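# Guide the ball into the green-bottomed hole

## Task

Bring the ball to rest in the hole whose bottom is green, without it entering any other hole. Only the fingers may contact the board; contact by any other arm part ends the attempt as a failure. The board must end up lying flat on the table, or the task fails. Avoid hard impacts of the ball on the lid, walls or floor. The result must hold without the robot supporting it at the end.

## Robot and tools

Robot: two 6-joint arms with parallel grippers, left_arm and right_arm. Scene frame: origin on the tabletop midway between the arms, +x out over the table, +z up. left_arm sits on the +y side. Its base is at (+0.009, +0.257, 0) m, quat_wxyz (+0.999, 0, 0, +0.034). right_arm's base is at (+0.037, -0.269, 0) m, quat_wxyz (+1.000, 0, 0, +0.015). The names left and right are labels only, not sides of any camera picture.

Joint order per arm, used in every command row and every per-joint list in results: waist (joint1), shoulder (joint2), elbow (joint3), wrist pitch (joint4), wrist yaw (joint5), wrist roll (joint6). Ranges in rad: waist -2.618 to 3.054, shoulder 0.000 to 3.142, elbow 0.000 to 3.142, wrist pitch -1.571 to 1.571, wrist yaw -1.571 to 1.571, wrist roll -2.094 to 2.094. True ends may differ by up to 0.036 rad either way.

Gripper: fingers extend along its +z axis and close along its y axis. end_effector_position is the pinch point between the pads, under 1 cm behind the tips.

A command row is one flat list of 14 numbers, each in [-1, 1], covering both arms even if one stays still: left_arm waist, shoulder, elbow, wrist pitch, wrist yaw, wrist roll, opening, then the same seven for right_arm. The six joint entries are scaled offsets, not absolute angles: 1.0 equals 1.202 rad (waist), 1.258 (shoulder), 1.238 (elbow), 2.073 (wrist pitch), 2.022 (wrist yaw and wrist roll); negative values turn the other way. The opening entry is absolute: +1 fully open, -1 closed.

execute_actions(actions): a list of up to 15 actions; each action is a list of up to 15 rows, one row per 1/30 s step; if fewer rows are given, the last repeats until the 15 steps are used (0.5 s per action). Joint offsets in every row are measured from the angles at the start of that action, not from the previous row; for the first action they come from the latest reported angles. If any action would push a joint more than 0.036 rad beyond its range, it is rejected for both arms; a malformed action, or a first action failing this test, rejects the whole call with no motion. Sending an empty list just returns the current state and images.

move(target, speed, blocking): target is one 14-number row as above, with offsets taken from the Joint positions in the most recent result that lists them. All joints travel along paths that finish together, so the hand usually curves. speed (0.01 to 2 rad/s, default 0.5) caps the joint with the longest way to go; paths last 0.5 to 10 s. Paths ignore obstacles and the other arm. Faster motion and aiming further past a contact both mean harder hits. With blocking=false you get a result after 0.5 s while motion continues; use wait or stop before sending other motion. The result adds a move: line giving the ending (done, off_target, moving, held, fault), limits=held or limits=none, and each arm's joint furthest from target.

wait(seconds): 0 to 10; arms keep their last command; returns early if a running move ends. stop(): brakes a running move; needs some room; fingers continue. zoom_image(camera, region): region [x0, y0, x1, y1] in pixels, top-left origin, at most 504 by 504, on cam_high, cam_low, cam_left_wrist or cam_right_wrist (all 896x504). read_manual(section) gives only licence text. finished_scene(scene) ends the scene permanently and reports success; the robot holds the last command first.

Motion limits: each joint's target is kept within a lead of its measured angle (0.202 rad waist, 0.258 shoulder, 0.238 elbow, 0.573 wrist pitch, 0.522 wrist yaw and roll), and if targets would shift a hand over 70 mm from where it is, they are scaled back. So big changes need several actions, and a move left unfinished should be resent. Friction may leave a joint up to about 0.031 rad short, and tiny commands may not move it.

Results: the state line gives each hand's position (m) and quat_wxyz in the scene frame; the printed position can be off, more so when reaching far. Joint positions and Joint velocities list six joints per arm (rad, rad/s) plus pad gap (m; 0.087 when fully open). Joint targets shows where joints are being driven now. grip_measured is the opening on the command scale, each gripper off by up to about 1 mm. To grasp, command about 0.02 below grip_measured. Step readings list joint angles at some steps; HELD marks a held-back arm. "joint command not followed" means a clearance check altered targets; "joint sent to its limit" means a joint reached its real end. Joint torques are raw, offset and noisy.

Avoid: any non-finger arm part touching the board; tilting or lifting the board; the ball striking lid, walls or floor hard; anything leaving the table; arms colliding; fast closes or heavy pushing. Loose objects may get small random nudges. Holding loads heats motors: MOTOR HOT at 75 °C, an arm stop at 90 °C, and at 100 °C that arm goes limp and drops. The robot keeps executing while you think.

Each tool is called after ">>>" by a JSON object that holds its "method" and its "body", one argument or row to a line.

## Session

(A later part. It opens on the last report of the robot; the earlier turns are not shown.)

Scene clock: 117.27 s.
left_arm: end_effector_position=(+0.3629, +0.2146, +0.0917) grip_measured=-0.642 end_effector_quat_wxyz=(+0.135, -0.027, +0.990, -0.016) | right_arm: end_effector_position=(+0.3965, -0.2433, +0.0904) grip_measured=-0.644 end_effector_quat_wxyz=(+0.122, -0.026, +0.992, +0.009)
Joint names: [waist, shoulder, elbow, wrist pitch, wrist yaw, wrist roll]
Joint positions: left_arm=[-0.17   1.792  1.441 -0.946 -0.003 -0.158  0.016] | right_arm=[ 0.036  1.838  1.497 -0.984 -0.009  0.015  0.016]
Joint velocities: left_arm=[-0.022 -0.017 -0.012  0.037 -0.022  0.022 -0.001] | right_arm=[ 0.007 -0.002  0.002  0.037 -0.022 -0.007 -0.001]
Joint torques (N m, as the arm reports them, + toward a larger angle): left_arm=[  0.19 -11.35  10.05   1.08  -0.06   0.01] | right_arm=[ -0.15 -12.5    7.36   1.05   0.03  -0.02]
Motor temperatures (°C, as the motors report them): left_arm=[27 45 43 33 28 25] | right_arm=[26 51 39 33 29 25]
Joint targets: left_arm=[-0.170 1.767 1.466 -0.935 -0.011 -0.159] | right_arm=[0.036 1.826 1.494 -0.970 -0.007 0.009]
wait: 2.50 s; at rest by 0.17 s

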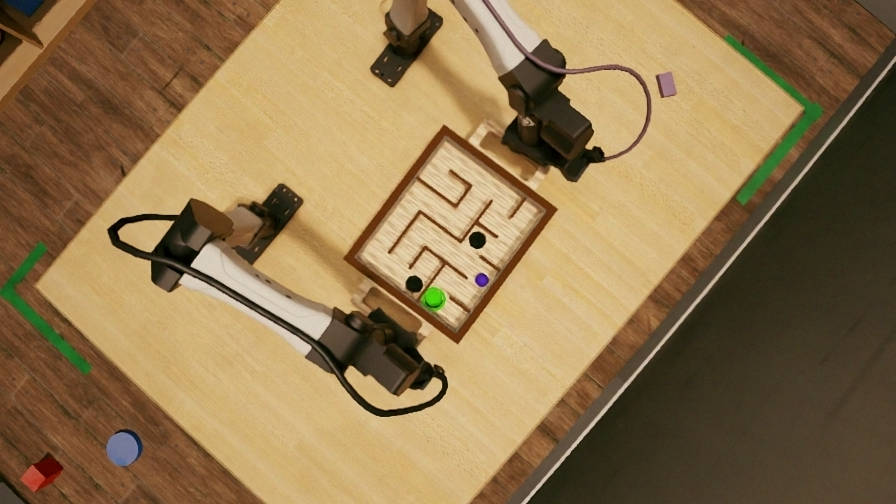

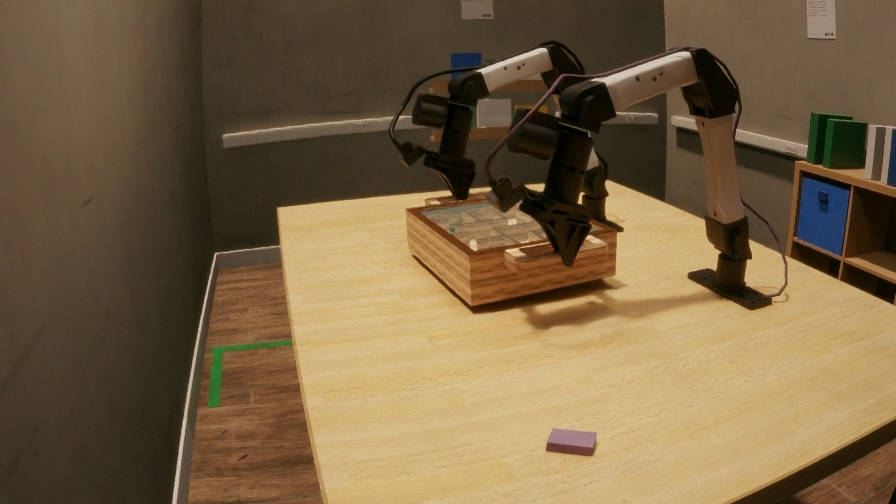

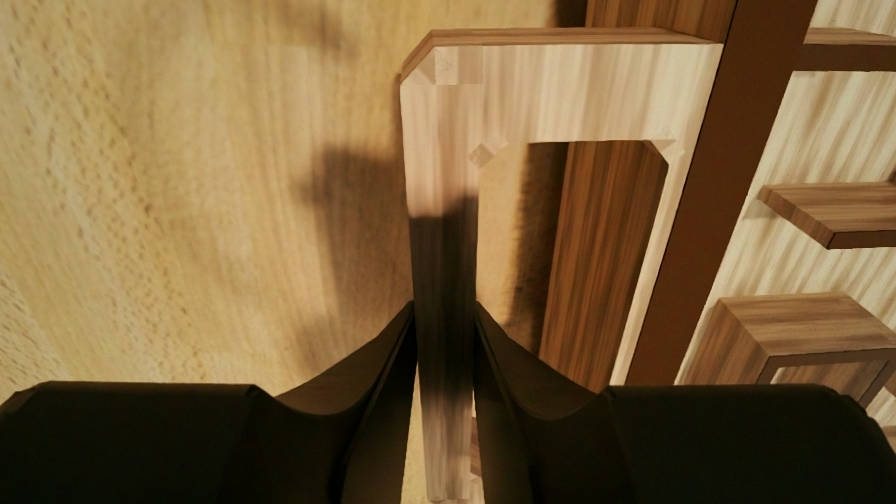

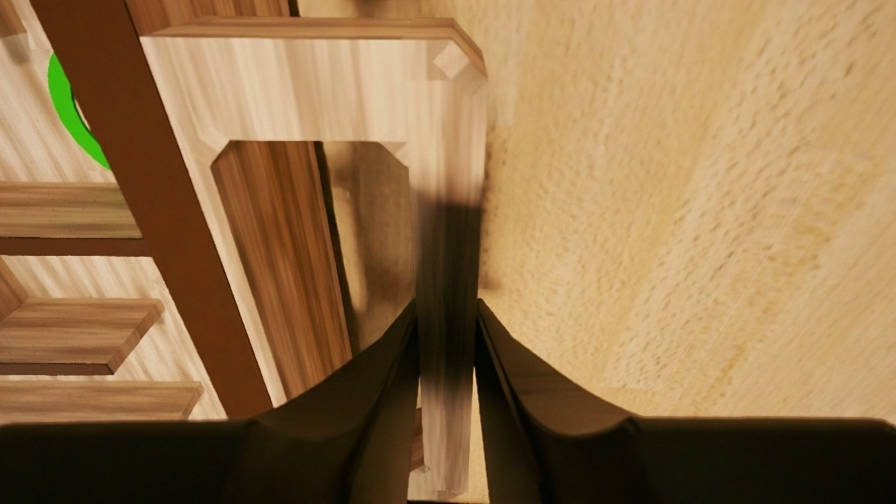

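Now -y: raise left ~0.035 rad while keeping +x tilt.

>>> {"method": "execute_actions", "body": {
  "actions": [
    [[0,-0.02,0.043,0,-0.003,0,-0.75,0,-0.01,0.01,0.004,-0.003,0,-0.75],[0,-0.02,0.05,-0.003,-0.005,0,-0.75,0,-0.01,0.01,0.004,-0.005,0,-0.75],[0,-0.02,0.057,-0.006,-0.007,0,-0.75,0,-0.01,0.01,0.004,-0.007,0,-0.75],[0,-0.02,0.064,-0.009,-0.009,0,-0.75,0,-0.01,0.01,0.004,-0.009,0,-0.75],[0,-0.02,0.07,-0.012,-0.01,0,-0.75,0,-0.01,0.01,0.004,-0.01,0,-0.75]]
  ]
}}

>>> {"method": "wait", "body": {
  "seconds": 2
}}

Scene clock: 125.03 s.
left_arm: end_effector_position=(+0.3647, +0.2179, +0.1010) grip_measured=-0.641 end_effector_quat_wxyz=(+0.138, -0.026, +0.990, -0.007) | right_arm: end_effector_position=(+0.3974, -0.2399, +0.0905) grip_measured=-0.645 end_effector_quat_wxyz=(+0.124, -0.024, +0.992, +0.019)
Joint names: [waist, shoulder, elbow, wrist pitch, wrist yaw, wrist roll]
Joint positions: left_arm=[-0.17   1.792  1.478 -0.981 -0.022 -0.152  0.016] | right_arm=[ 0.036  1.838  1.497 -0.98  -0.027  0.021  0.016]
Joint velocities: left_arm=[ 0.007  0.027 -0.002  0.037  0.022  0.022 -0.003] | right_arm=[ 0.007 -0.002  0.002 -0.007 -0.066  0.022 -0.   ]
Joint torques (N m, as the arm reports them, + toward a larger angle): left_arm=[  0.33 -11.39  12.02   1.06   0.    -0.04] | right_arm=[ -0.17 -12.32   8.55   0.93  -0.07   0.04]
Motor temperatures (°C, as the motors report them): left_arm=[27 45 43 33 28 25] | right_arm=[26 52 39 33 29 25]
Joint targets: left_arm=[-0.170 1.767 1.528 -0.971 -0.024 -0.158] | right_arm=[0.036 1.826 1.509 -0.976 -0.029 0.015]
Step readings (joint positions):
0: left_arm=[-0.170 1.792 1.441 -0.946 -0.003 -0.158] | right_arm=[0.036 1.838 1.497 -0.984 -0.009 0.015]
1: left_arm=[-0.170 1.792 1.441 -0.946 -0.003 -0.158] | right_arm=[0.036 1.838 1.497 -0.984 -0.009 0.015]
2: left_arm=[-0.170 1.792 1.443 -0.948 -0.004 -0.158] | right_arm=[0.036 1.838 1.497 -0.984 -0.010 0.015]
4: left_arm=[-0.170 1.792 1.453 -0.959 -0.007 -0.158] | right_arm=[0.036 1.838 1.497 -0.984 -0.014 0.015]
8: left_arm=[-0.170 1.792 1.477 -0.974 -0.020 -0.153] | right_arm=[0.036 1.838 1.497 -0.982 -0.024 0.021]
15: Joint positions above

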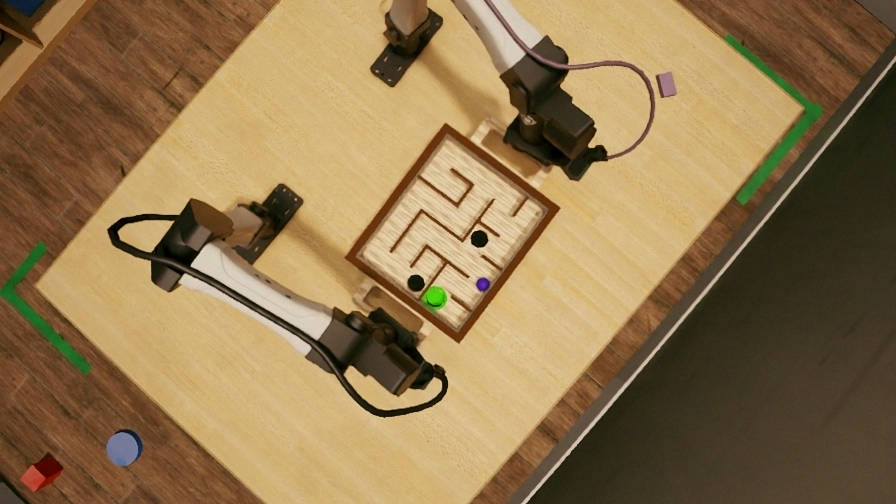

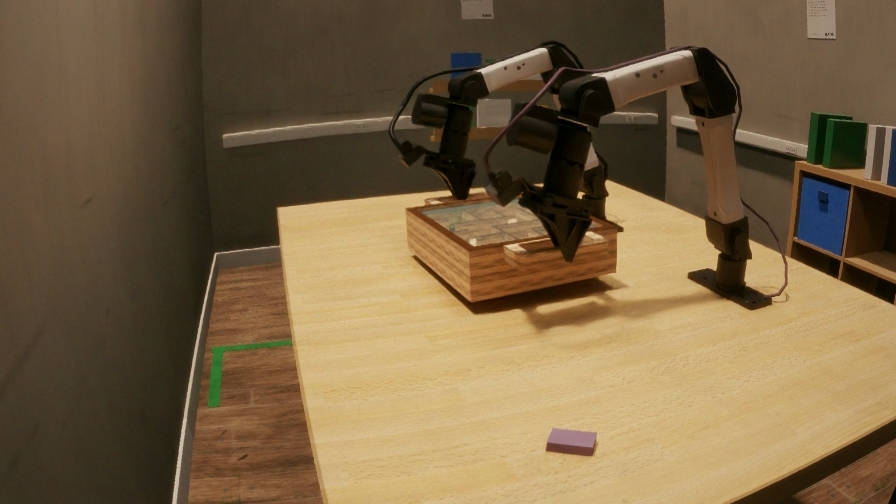

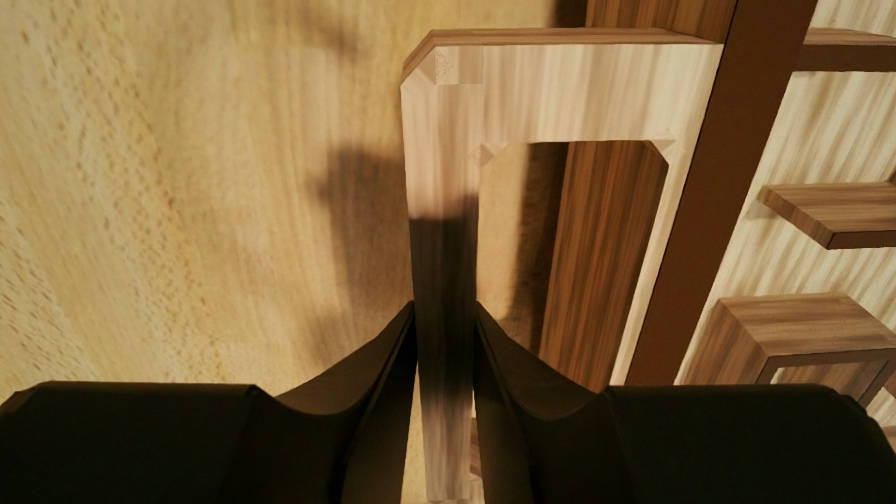

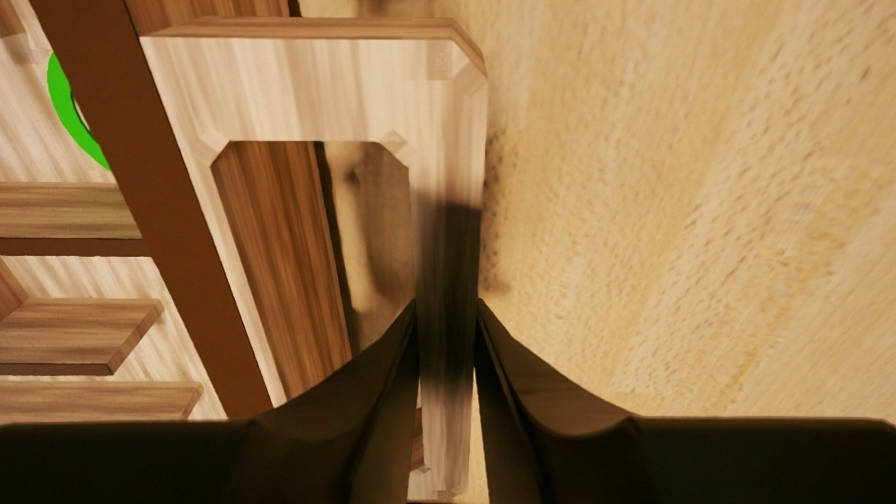

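Scene clock: 127.03 s.
left_arm: end_effector_position=(+0.3647, +0.2179, +0.1010) grip_measured=-0.641 end_effector_quat_wxyz=(+0.138, -0.026, +0.990, -0.007) | right_arm: end_effector_position=(+0.3974, -0.2399, +0.0905) grip_measured=-0.645 end_effector_quat_wxyz=(+0.124, -0.024, +0.992, +0.019)
Joint names: [waist, shoulder, elbow, wrist pitch, wrist yaw, wrist roll]
Joint positions: left_arm=[-0.17   1.792  1.478 -0.981 -0.022 -0.152  0.016] | right_arm=[ 0.036  1.838  1.497 -0.98  -0.027  0.021  0.016]
Joint velocities: left_arm=[-0.012  0.007  0.007 -0.037 -0.007 -0.022  0.   ] | right_arm=[-0.027 -0.037 -0.002 -0.022  0.007 -0.007  0.   ]
Joint torques (N m, as the arm reports them, + toward a larger angle): left_arm=[  0.19 -11.4   12.08   1.07   0.01  -0.03] | right_arm=[ -0.07 -12.32   8.44   0.91   0.02  -0.05]
Motor temperatures (°C, as the motors report them): left_arm=[27 45 43 33 28 25] | right_arm=[26 52 39 32 29 25]
Joint targets: left_arm=[-0.170 1.767 1.528 -0.971 -0.024 -0.158] | right_arm=[0.036 1.826 1.509 -0.976 -0.029 0.015]
wait: 2.00 s; at rest by 0.17 s

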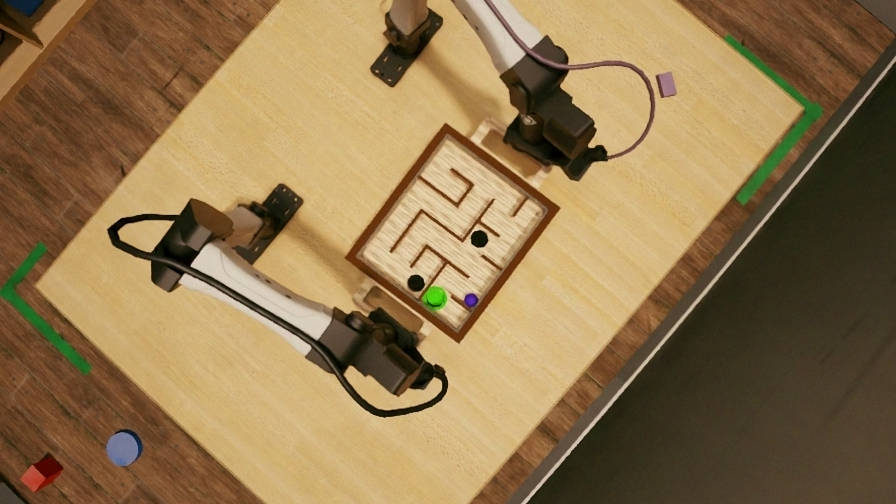

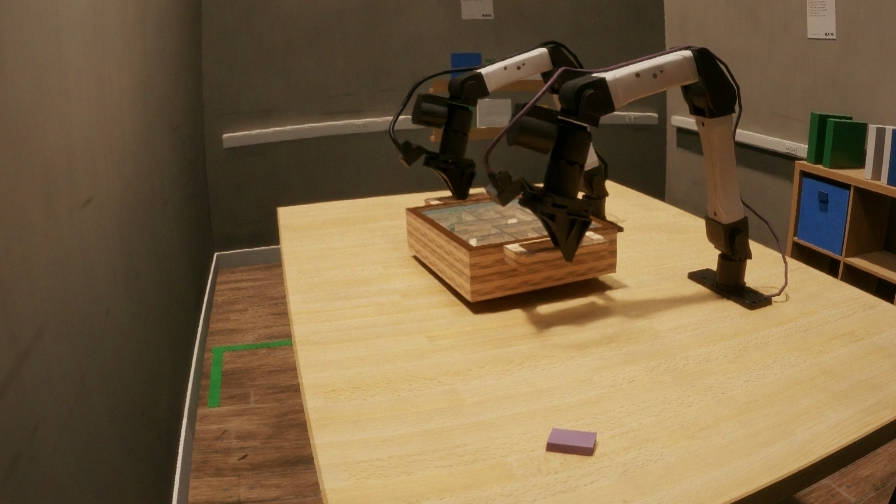

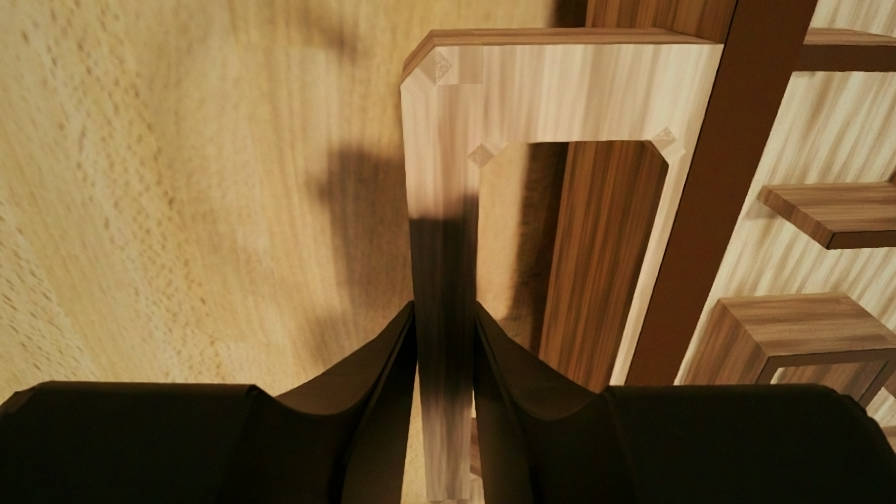

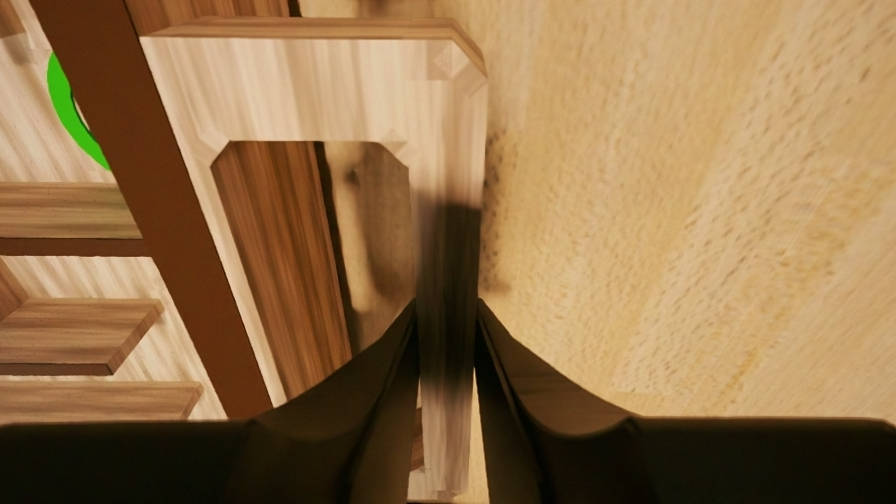

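>>> {"method": "execute_actions", "body": {
  "actions": []
}}

Scene clock: 139.93 s.
left_arm: end_effector_position=(+0.3647, +0.2179, +0.1010) grip_measured=-0.641 end_effector_quat_wxyz=(+0.138, -0.026, +0.990, -0.007) | right_arm: end_effector_position=(+0.3974, -0.2399, +0.0905) grip_measured=-0.645 end_effector_quat_wxyz=(+0.124, -0.024, +0.992, +0.019)
Joint names: [waist, shoulder, elbow, wrist pitch, wrist yaw, wrist roll]
Joint positions: left_arm=[-0.17   1.792  1.478 -0.981 -0.022 -0.152  0.016] | right_arm=[ 0.036  1.838  1.497 -0.98  -0.027  0.021  0.016]
Joint velocities: left_arm=[-0.002  0.002 -0.012  0.007  0.007  0.022  0.   ] | right_arm=[-0.002 -0.002 -0.002  0.022 -0.007 -0.007 -0.   ]
Joint torques (N m, as the arm reports them, + toward a larger angle): left_arm=[  0.18 -11.4   12.08   1.07   0.01  -0.03] | right_arm=[ -0.04 -12.5    8.53   0.9    0.    -0.06]
Motor temperatures (°C, as the motors report them): left_arm=[27 46 45 33 28 25] | right_arm=[26 52 39 32 29 25]
Joint targets: left_arm=[-0.170 1.767 1.528 -0.971 -0.024 -0.158] | right_arm=[0.036 1.826 1.509 -0.976 -0.029 0.015]

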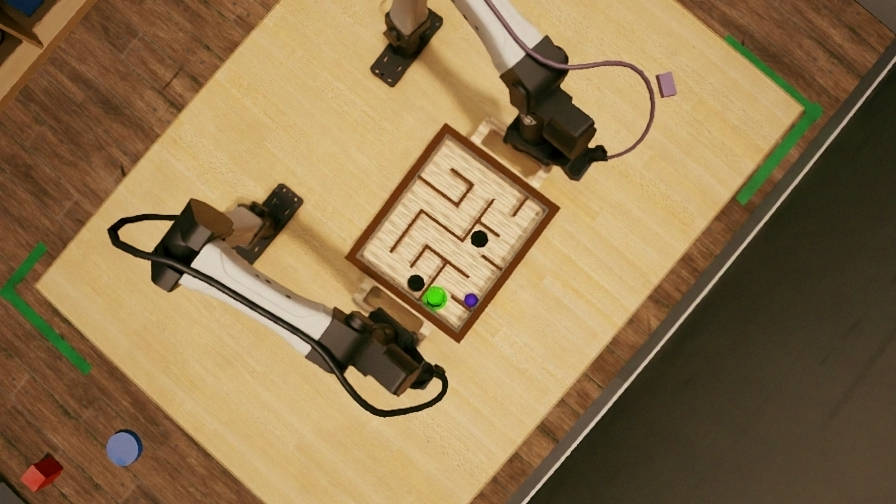

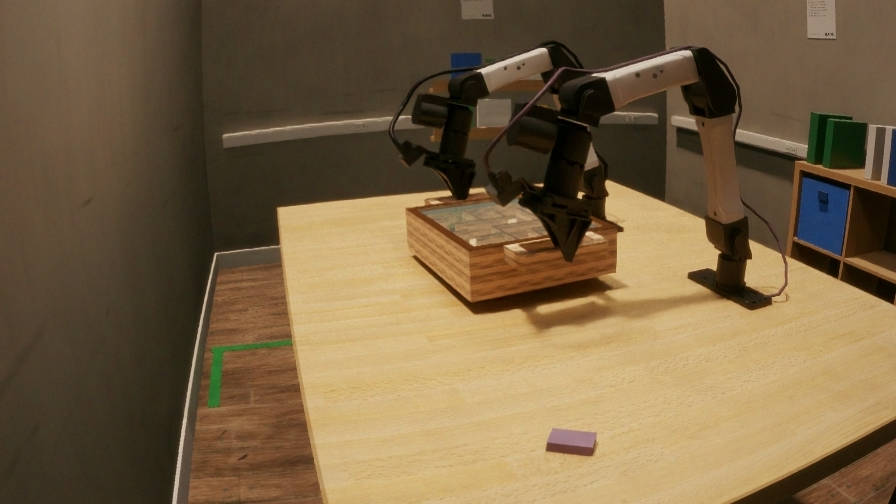

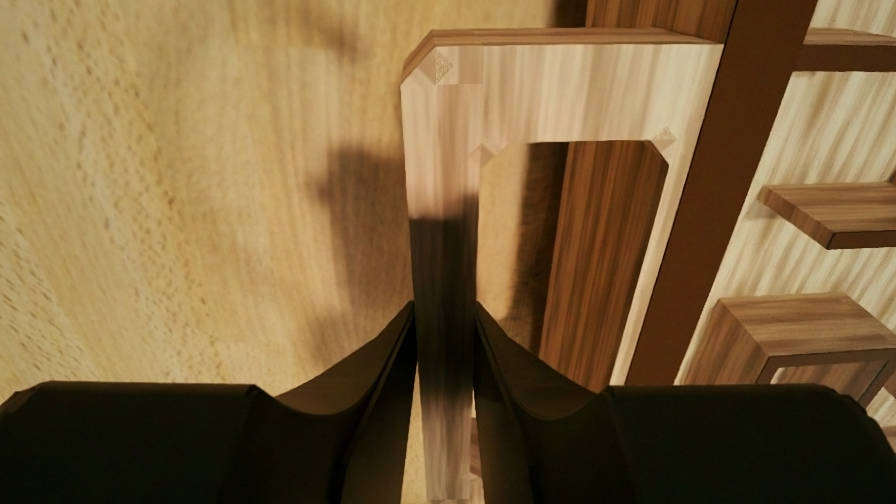

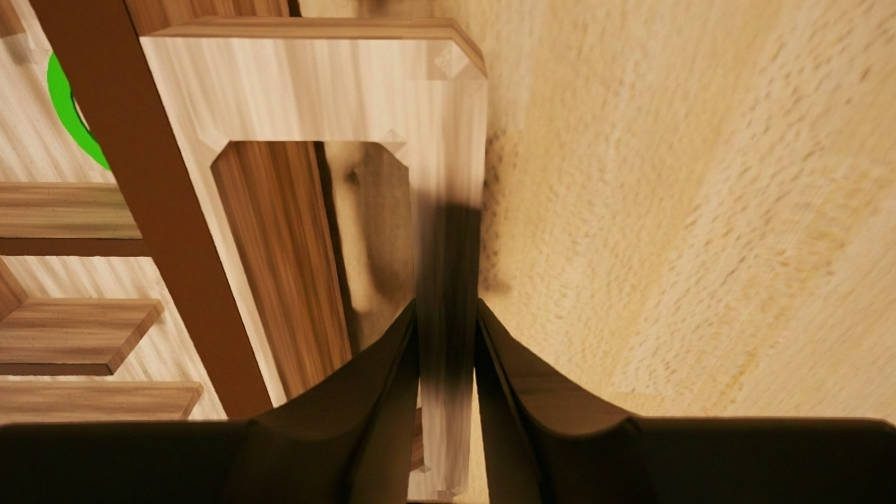

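>>> {"method": "execute_actions", "body": {
  "actions": [
    [[0,-0.02,0.02,0.01,0,0,-0.75,0,-0.01,0.01,0.01,0,0,-0.75],[0,-0.02,0.02,0.014,0,0,-0.75,0,-0.01,0.01,0.014,0,0,-0.75],[0,-0.02,0.02,0.018,0,0,-0.75,0,-0.01,0.01,0.018,0,0,-0.75],[0,-0.02,0.02,0.022,0,0,-0.75,0,-0.01,0.01,0.022,0,0,-0.75],[0,-0.02,0.02,0.026,0,0,-0.75,0,-0.01,0.01,0.026,0,0,-0.75],[0,-0.02,0.02,0.03,0,0,-0.75,0,-0.01,0.01,0.03,0,0,-0.75],[0,-0.02,0.02,0.034,0,0,-0.75,0,-0.01,0.01,0.034,0,0,-0.75],[0,-0.02,0.02,0.038,0,0,-0.75,0,-0.01,0.01,0.038,0,0,-0.75]]
  ]
}}

>>> {"method": "wait", "body": {
  "seconds": 2.5
}}

Scene clock: 152.13 s.
left_arm: end_effector_position=(+0.3749, +0.2183, +0.1023) grip_measured=-0.641 end_effector_quat_wxyz=(+0.158, -0.026, +0.987, -0.005) | right_arm: end_effector_position=(+0.4093, -0.2393, +0.0918) grip_measured=-0.645 end_effector_quat_wxyz=(+0.147, -0.024, +0.989, +0.019)
Joint names: [waist, shoulder, elbow, wrist pitch, wrist yaw, wrist roll]
Joint positions: left_arm=[-0.17   1.792  1.478 -0.94  -0.03  -0.151  0.016] | right_arm=[ 0.036  1.838  1.497 -0.932 -0.026  0.021  0.016]
Joint velocities: left_arm=[ 0.002  0.007  0.002  0.095  0.022 -0.051 -0.001] | right_arm=[-0.017 -0.007 -0.002 -0.007  0.037  0.022  0.001]
Joint torques (N m, as the arm reports them, + toward a larger angle): left_arm=[  0.19 -11.42  10.14   1.48   0.15  -0.01] | right_arm=[ -0.13 -12.5    8.67   1.22   0.01   0.04]
Motor temperatures (°C, as the motors report them): left_arm=[27 46 47 33 28 25] | right_arm=[26 53 39 32 29 25]
Joint targets: left_arm=[-0.170 1.767 1.503 -0.902 -0.022 -0.152] | right_arm=[0.036 1.826 1.509 -0.901 -0.027 0.021]
Step readings (joint positions):
0: left_arm=[-0.170 1.792 1.478 -0.981 -0.022 -0.152] | right_arm=[0.036 1.838 1.497 -0.980 -0.027 0.021]
1: left_arm=[-0.170 1.792 1.478 -0.981 -0.022 -0.152] | right_arm=[0.036 1.838 1.497 -0.979 -0.027 0.021]
2: left_arm=[-0.170 1.792 1.478 -0.981 -0.022 -0.152] | right_arm=[0.036 1.838 1.497 -0.978 -0.027 0.021]
4: left_arm=[-0.170 1.792 1.478 -0.980 -0.022 -0.152] | right_arm=[0.036 1.838 1.497 -0.974 -0.027 0.021]
8: left_arm=[-0.170 1.792 1.478 -0.963 -0.025 -0.152] | right_arm=[0.036 1.838 1.497 -0.957 -0.027 0.021]
15: Joint positions above

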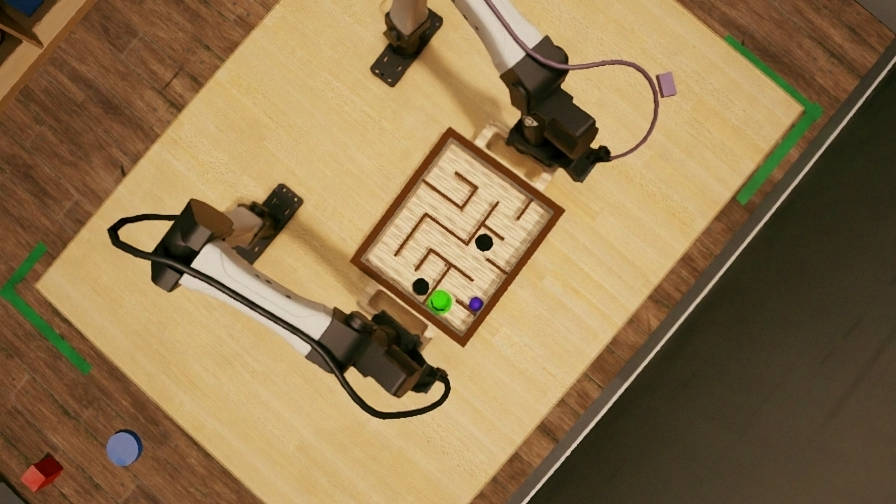

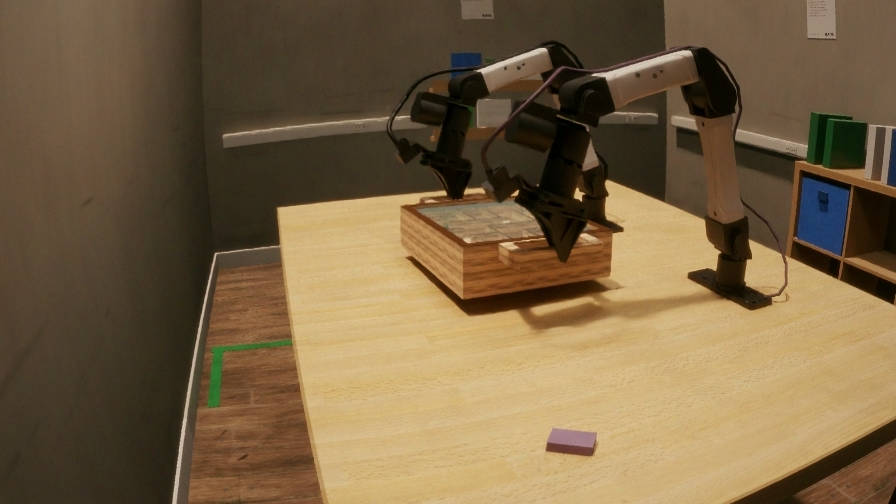

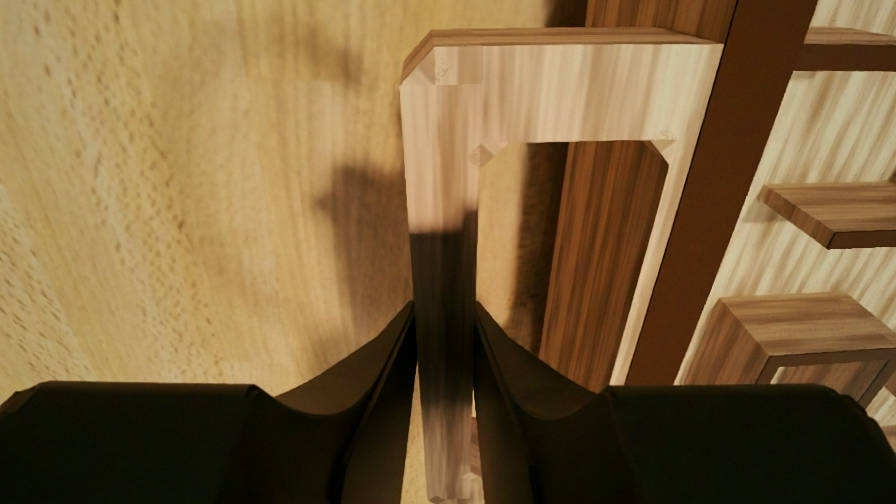

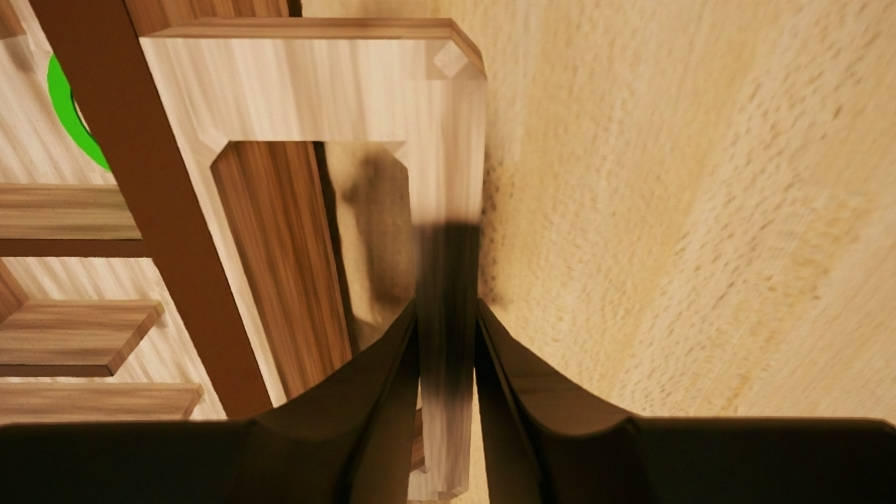

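Scene clock: 154.63 s.
left_arm: end_effector_position=(+0.3752, +0.2183, +0.1024) grip_measured=-0.641 end_effector_quat_wxyz=(+0.159, -0.026, +0.987, -0.005) | right_arm: end_effector_position=(+0.4095, -0.2393, +0.0918) grip_measured=-0.645 end_effector_quat_wxyz=(+0.148, -0.024, +0.989, +0.019)
Joint names: [waist, shoulder, elbow, wrist pitch, wrist yaw, wrist roll]
Joint positions: left_arm=[-0.17   1.792  1.478 -0.939 -0.03  -0.15   0.016] | right_arm=[ 0.036  1.838  1.497 -0.931 -0.025  0.021  0.016]
Joint velocities: left_arm=[ 0.007  0.012 -0.012  0.007 -0.066 -0.051 -0.   ] | right_arm=[ 0.002  0.002  0.007  0.022 -0.066  0.037 -0.   ]
Joint torques (N m, as the arm reports them, + toward a larger angle): left_arm=[  0.16 -11.55  10.15   1.43   0.1    0.01] | right_arm=[ -0.09 -12.63   8.53   1.24   0.     0.02]
Motor temperatures (°C, as the motors report them): left_arm=[27 46 47 33 28 25] | right_arm=[26 53 39 32 29 25]
Joint targets: left_arm=[-0.170 1.767 1.503 -0.902 -0.022 -0.152] | right_arm=[0.036 1.826 1.509 -0.901 -0.026 0.021]
wait: 2.50 s; at rest by 0.17 s

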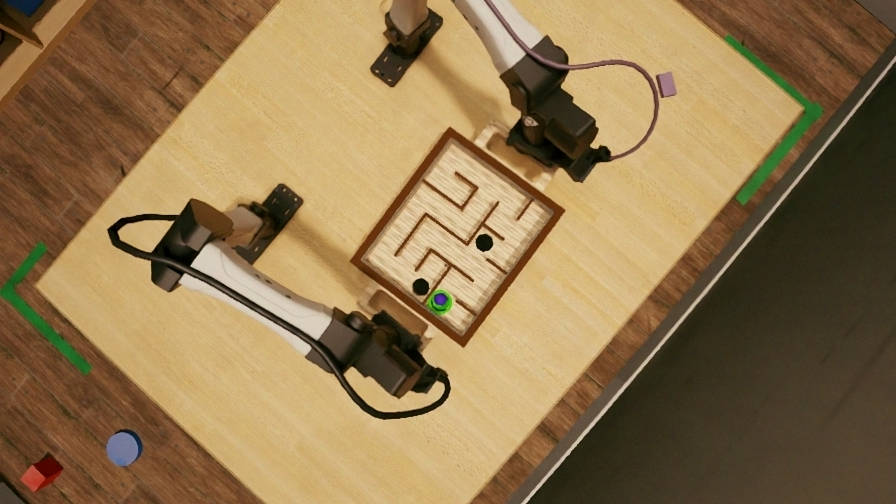

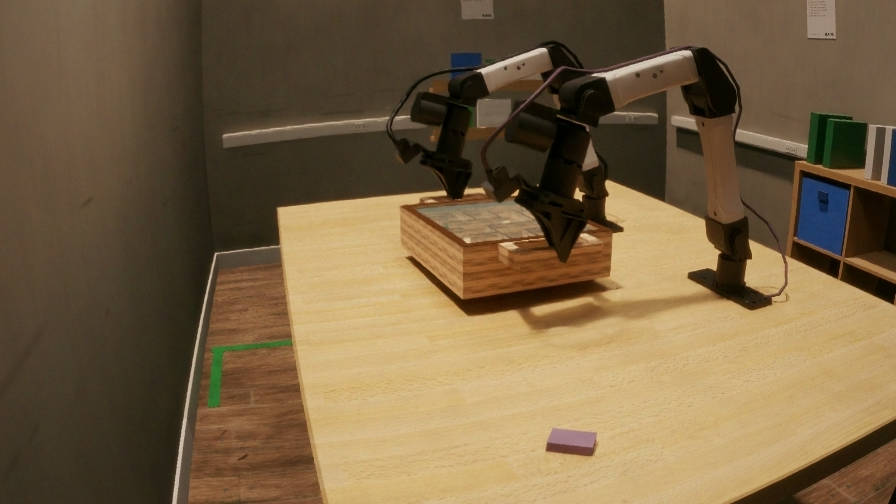

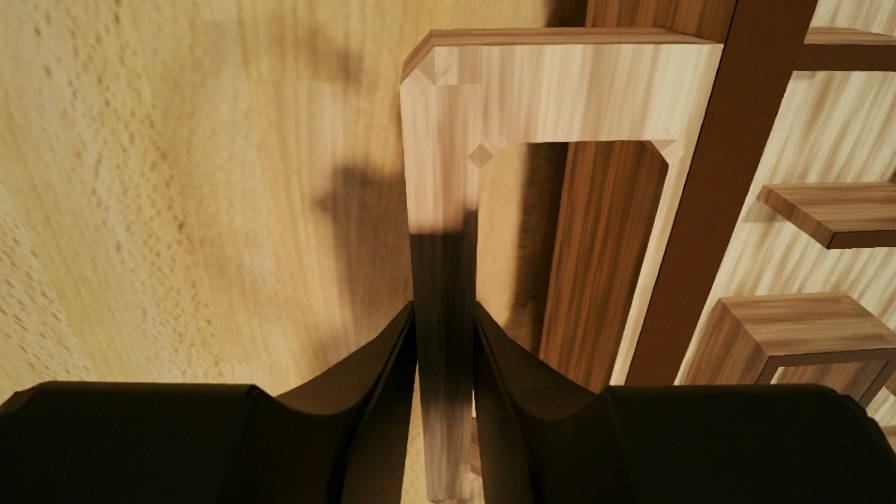

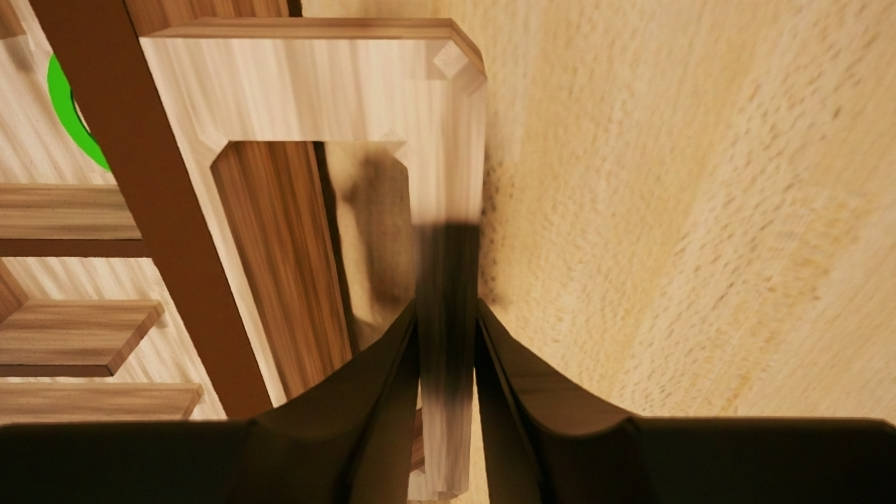

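>>> {"method": "move", "body": {
  "target": [0,-0.02,-0.108,0.066,0.022,-0.008,-0.75,0,-0.008,-0.074,0.037,0.02,-0.004,-0.75],
  "speed": 0.09
}}

Scene clock: 159.63 s.
left_arm: end_effector_position=(+0.3658, +0.2142, +0.0727) grip_measured=-0.641 end_effector_quat_wxyz=(+0.147, -0.025, +0.989, -0.018) | right_arm: end_effector_position=(+0.3990, -0.2436, +0.0719) grip_measured=-0.645 end_effector_quat_wxyz=(+0.132, -0.025, +0.991, +0.008)
Joint names: [waist, shoulder, elbow, wrist pitch, wrist yaw, wrist roll]
Joint positions: left_arm=[-0.17   1.792  1.361 -0.843 -0.002 -0.153  0.016] | right_arm=[ 0.036  1.838  1.421 -0.888 -0.006  0.016  0.016]
Joint velocities: left_arm=[-0.007 -0.012 -0.012 -0.037 -0.022 -0.022 -0.   ] | right_arm=[-0.002 -0.017 -0.012  0.022 -0.037 -0.037  0.   ]
Joint torques (N m, as the arm reports them, + toward a larger angle): left_arm=[  0.18 -11.34   6.66   1.45   0.22  -0.09] | right_arm=[ -0.15 -12.22   6.31   1.24   0.21   0.05]
Motor temperatures (°C, as the motors report them): left_arm=[27 46 46 33 28 25] | right_arm=[26 53 39 33 29 25]
Joint targets: left_arm=[-0.170 1.767 1.344 -0.802 0.015 -0.167] | right_arm=[0.036 1.828 1.405 -0.855 0.015 0.013]
move: off_target (left_arm, right_arm); limits=none; left_arm: farthest joint: the wrist pitch, 0.040 radians from its target (0.137 radians at the start); right_arm: farthest joint: the wrist pitch, 0.034 radians from its target (0.077 radians at the start)

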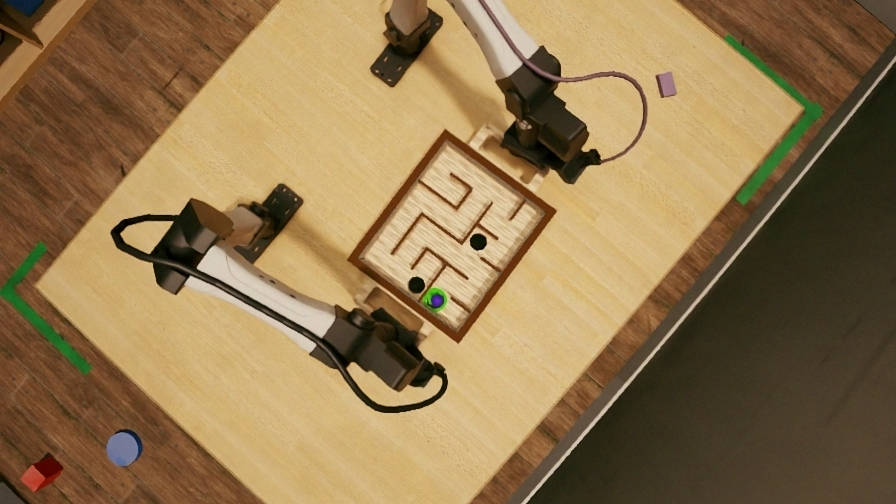

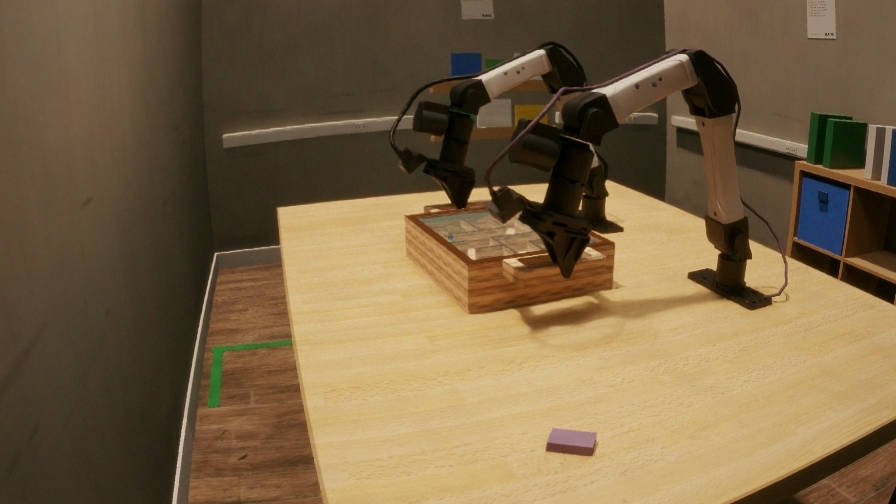

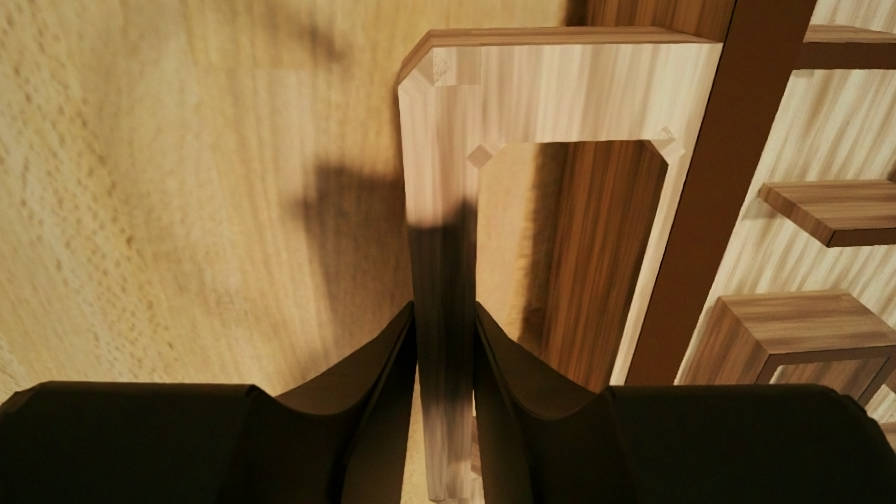

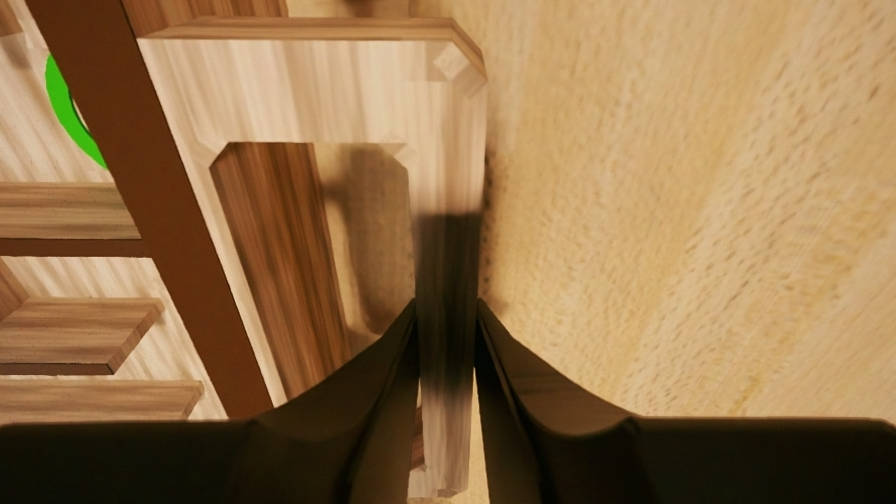

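>>> {"method": "move", "body": {
  "target": [0,0,0.18,-0.1,0,0,0,0,0,0.18,-0.1,0,0,0],
  "speed": 0.25
}}

Scene clock: 164.13 s.
left_arm: end_effector_position=(+0.3729, +0.2135, +0.1234) grip_measured=+0.000 end_effector_quat_wxyz=(+0.152, -0.025, +0.988, -0.018) | right_arm: end_effector_position=(+0.4081, -0.2430, +0.1249) grip_measured=+0.000 end_effector_quat_wxyz=(+0.142, -0.025, +0.989, +0.009)
Joint names: [waist, shoulder, elbow, wrist pitch, wrist yaw, wrist roll]
Joint positions: left_arm=[-0.17   1.792  1.562 -1.033 -0.002 -0.153  0.044] | right_arm=[ 0.036  1.838  1.63  -1.076 -0.006  0.016  0.044]
Joint velocities: left_arm=[-0.007 -0.012  0.012  0.007 -0.11  -0.095 -0.001] | right_arm=[-0.012 -0.012 -0.002 -0.037 -0.066  0.051  0.001]
Joint torques (N m, as the arm reports them, + toward a larger angle): left_arm=[ 0.19 -9.48  9.96  0.86  0.05  0.02] | right_arm=[ -0.2  -11.43   8.78   0.81   0.04   0.05]
Motor temperatures (°C, as the motors report them): left_arm=[27 46 46 33 28 25] | right_arm=[26 53 39 33 29 25]
Joint targets: left_arm=[-0.170 1.792 1.585 -1.050 -0.002 -0.153] | right_arm=[0.036 1.838 1.644 -1.095 -0.006 0.016]
move: off_target (left_arm); limits=none; left_arm: farthest joint: the elbow, 0.022 radians from its target (0.222 radians at the start); right_arm: farthest joint: the wrist pitch, 0.019 radians from its target (0.207 radians at the start)

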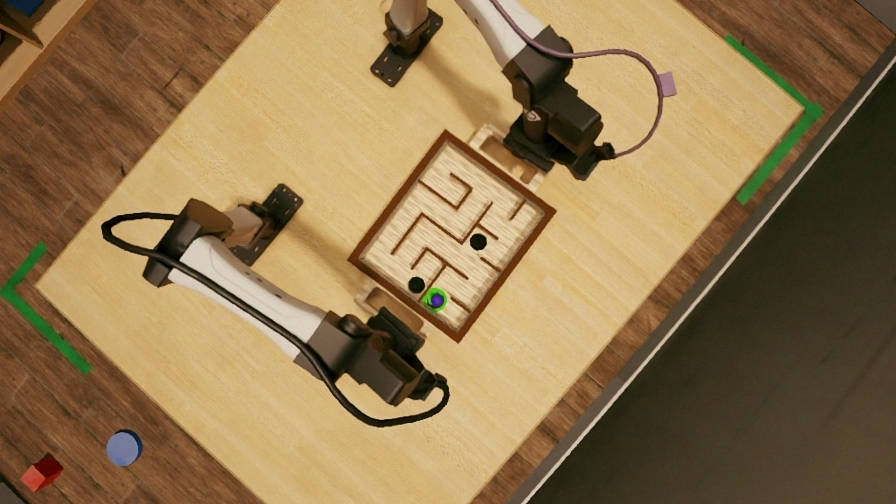

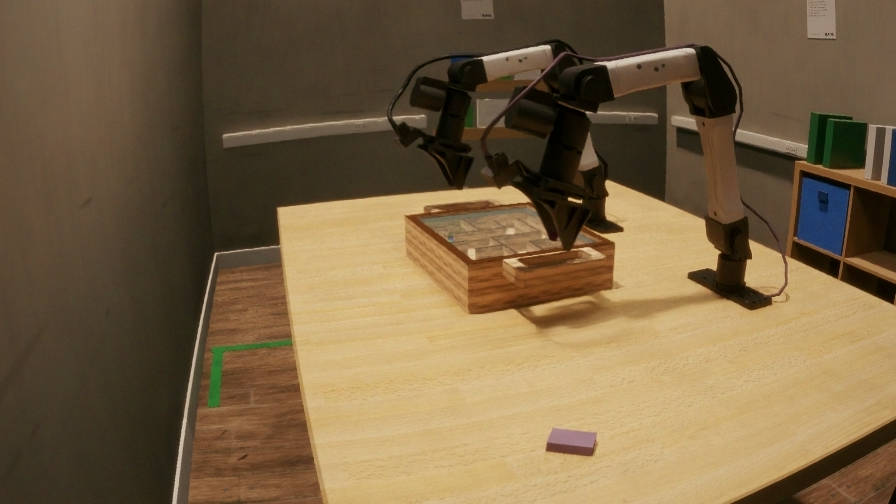

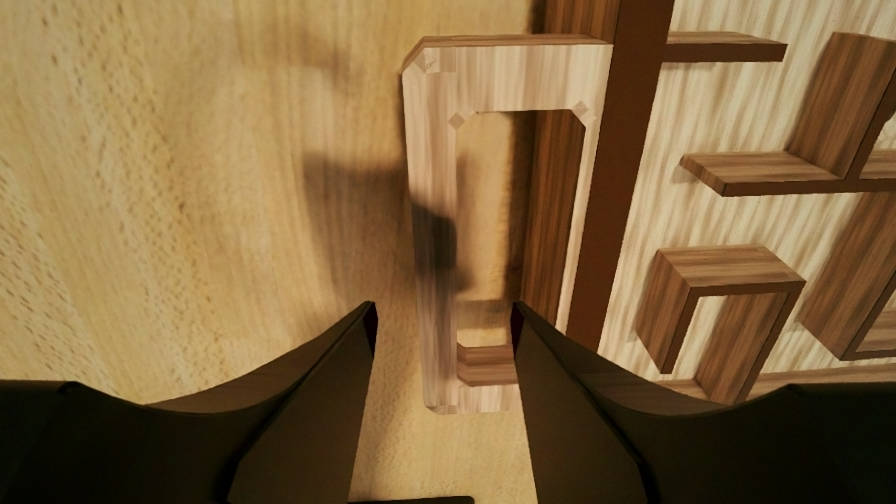

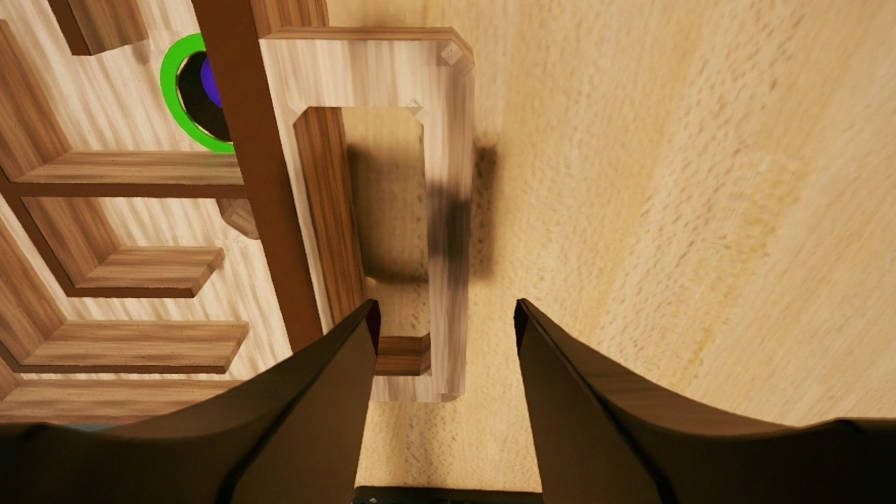

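>>> {"method": "finished_scene", "body": {
  "scene": 2
}}

The scene is finished: the task was done.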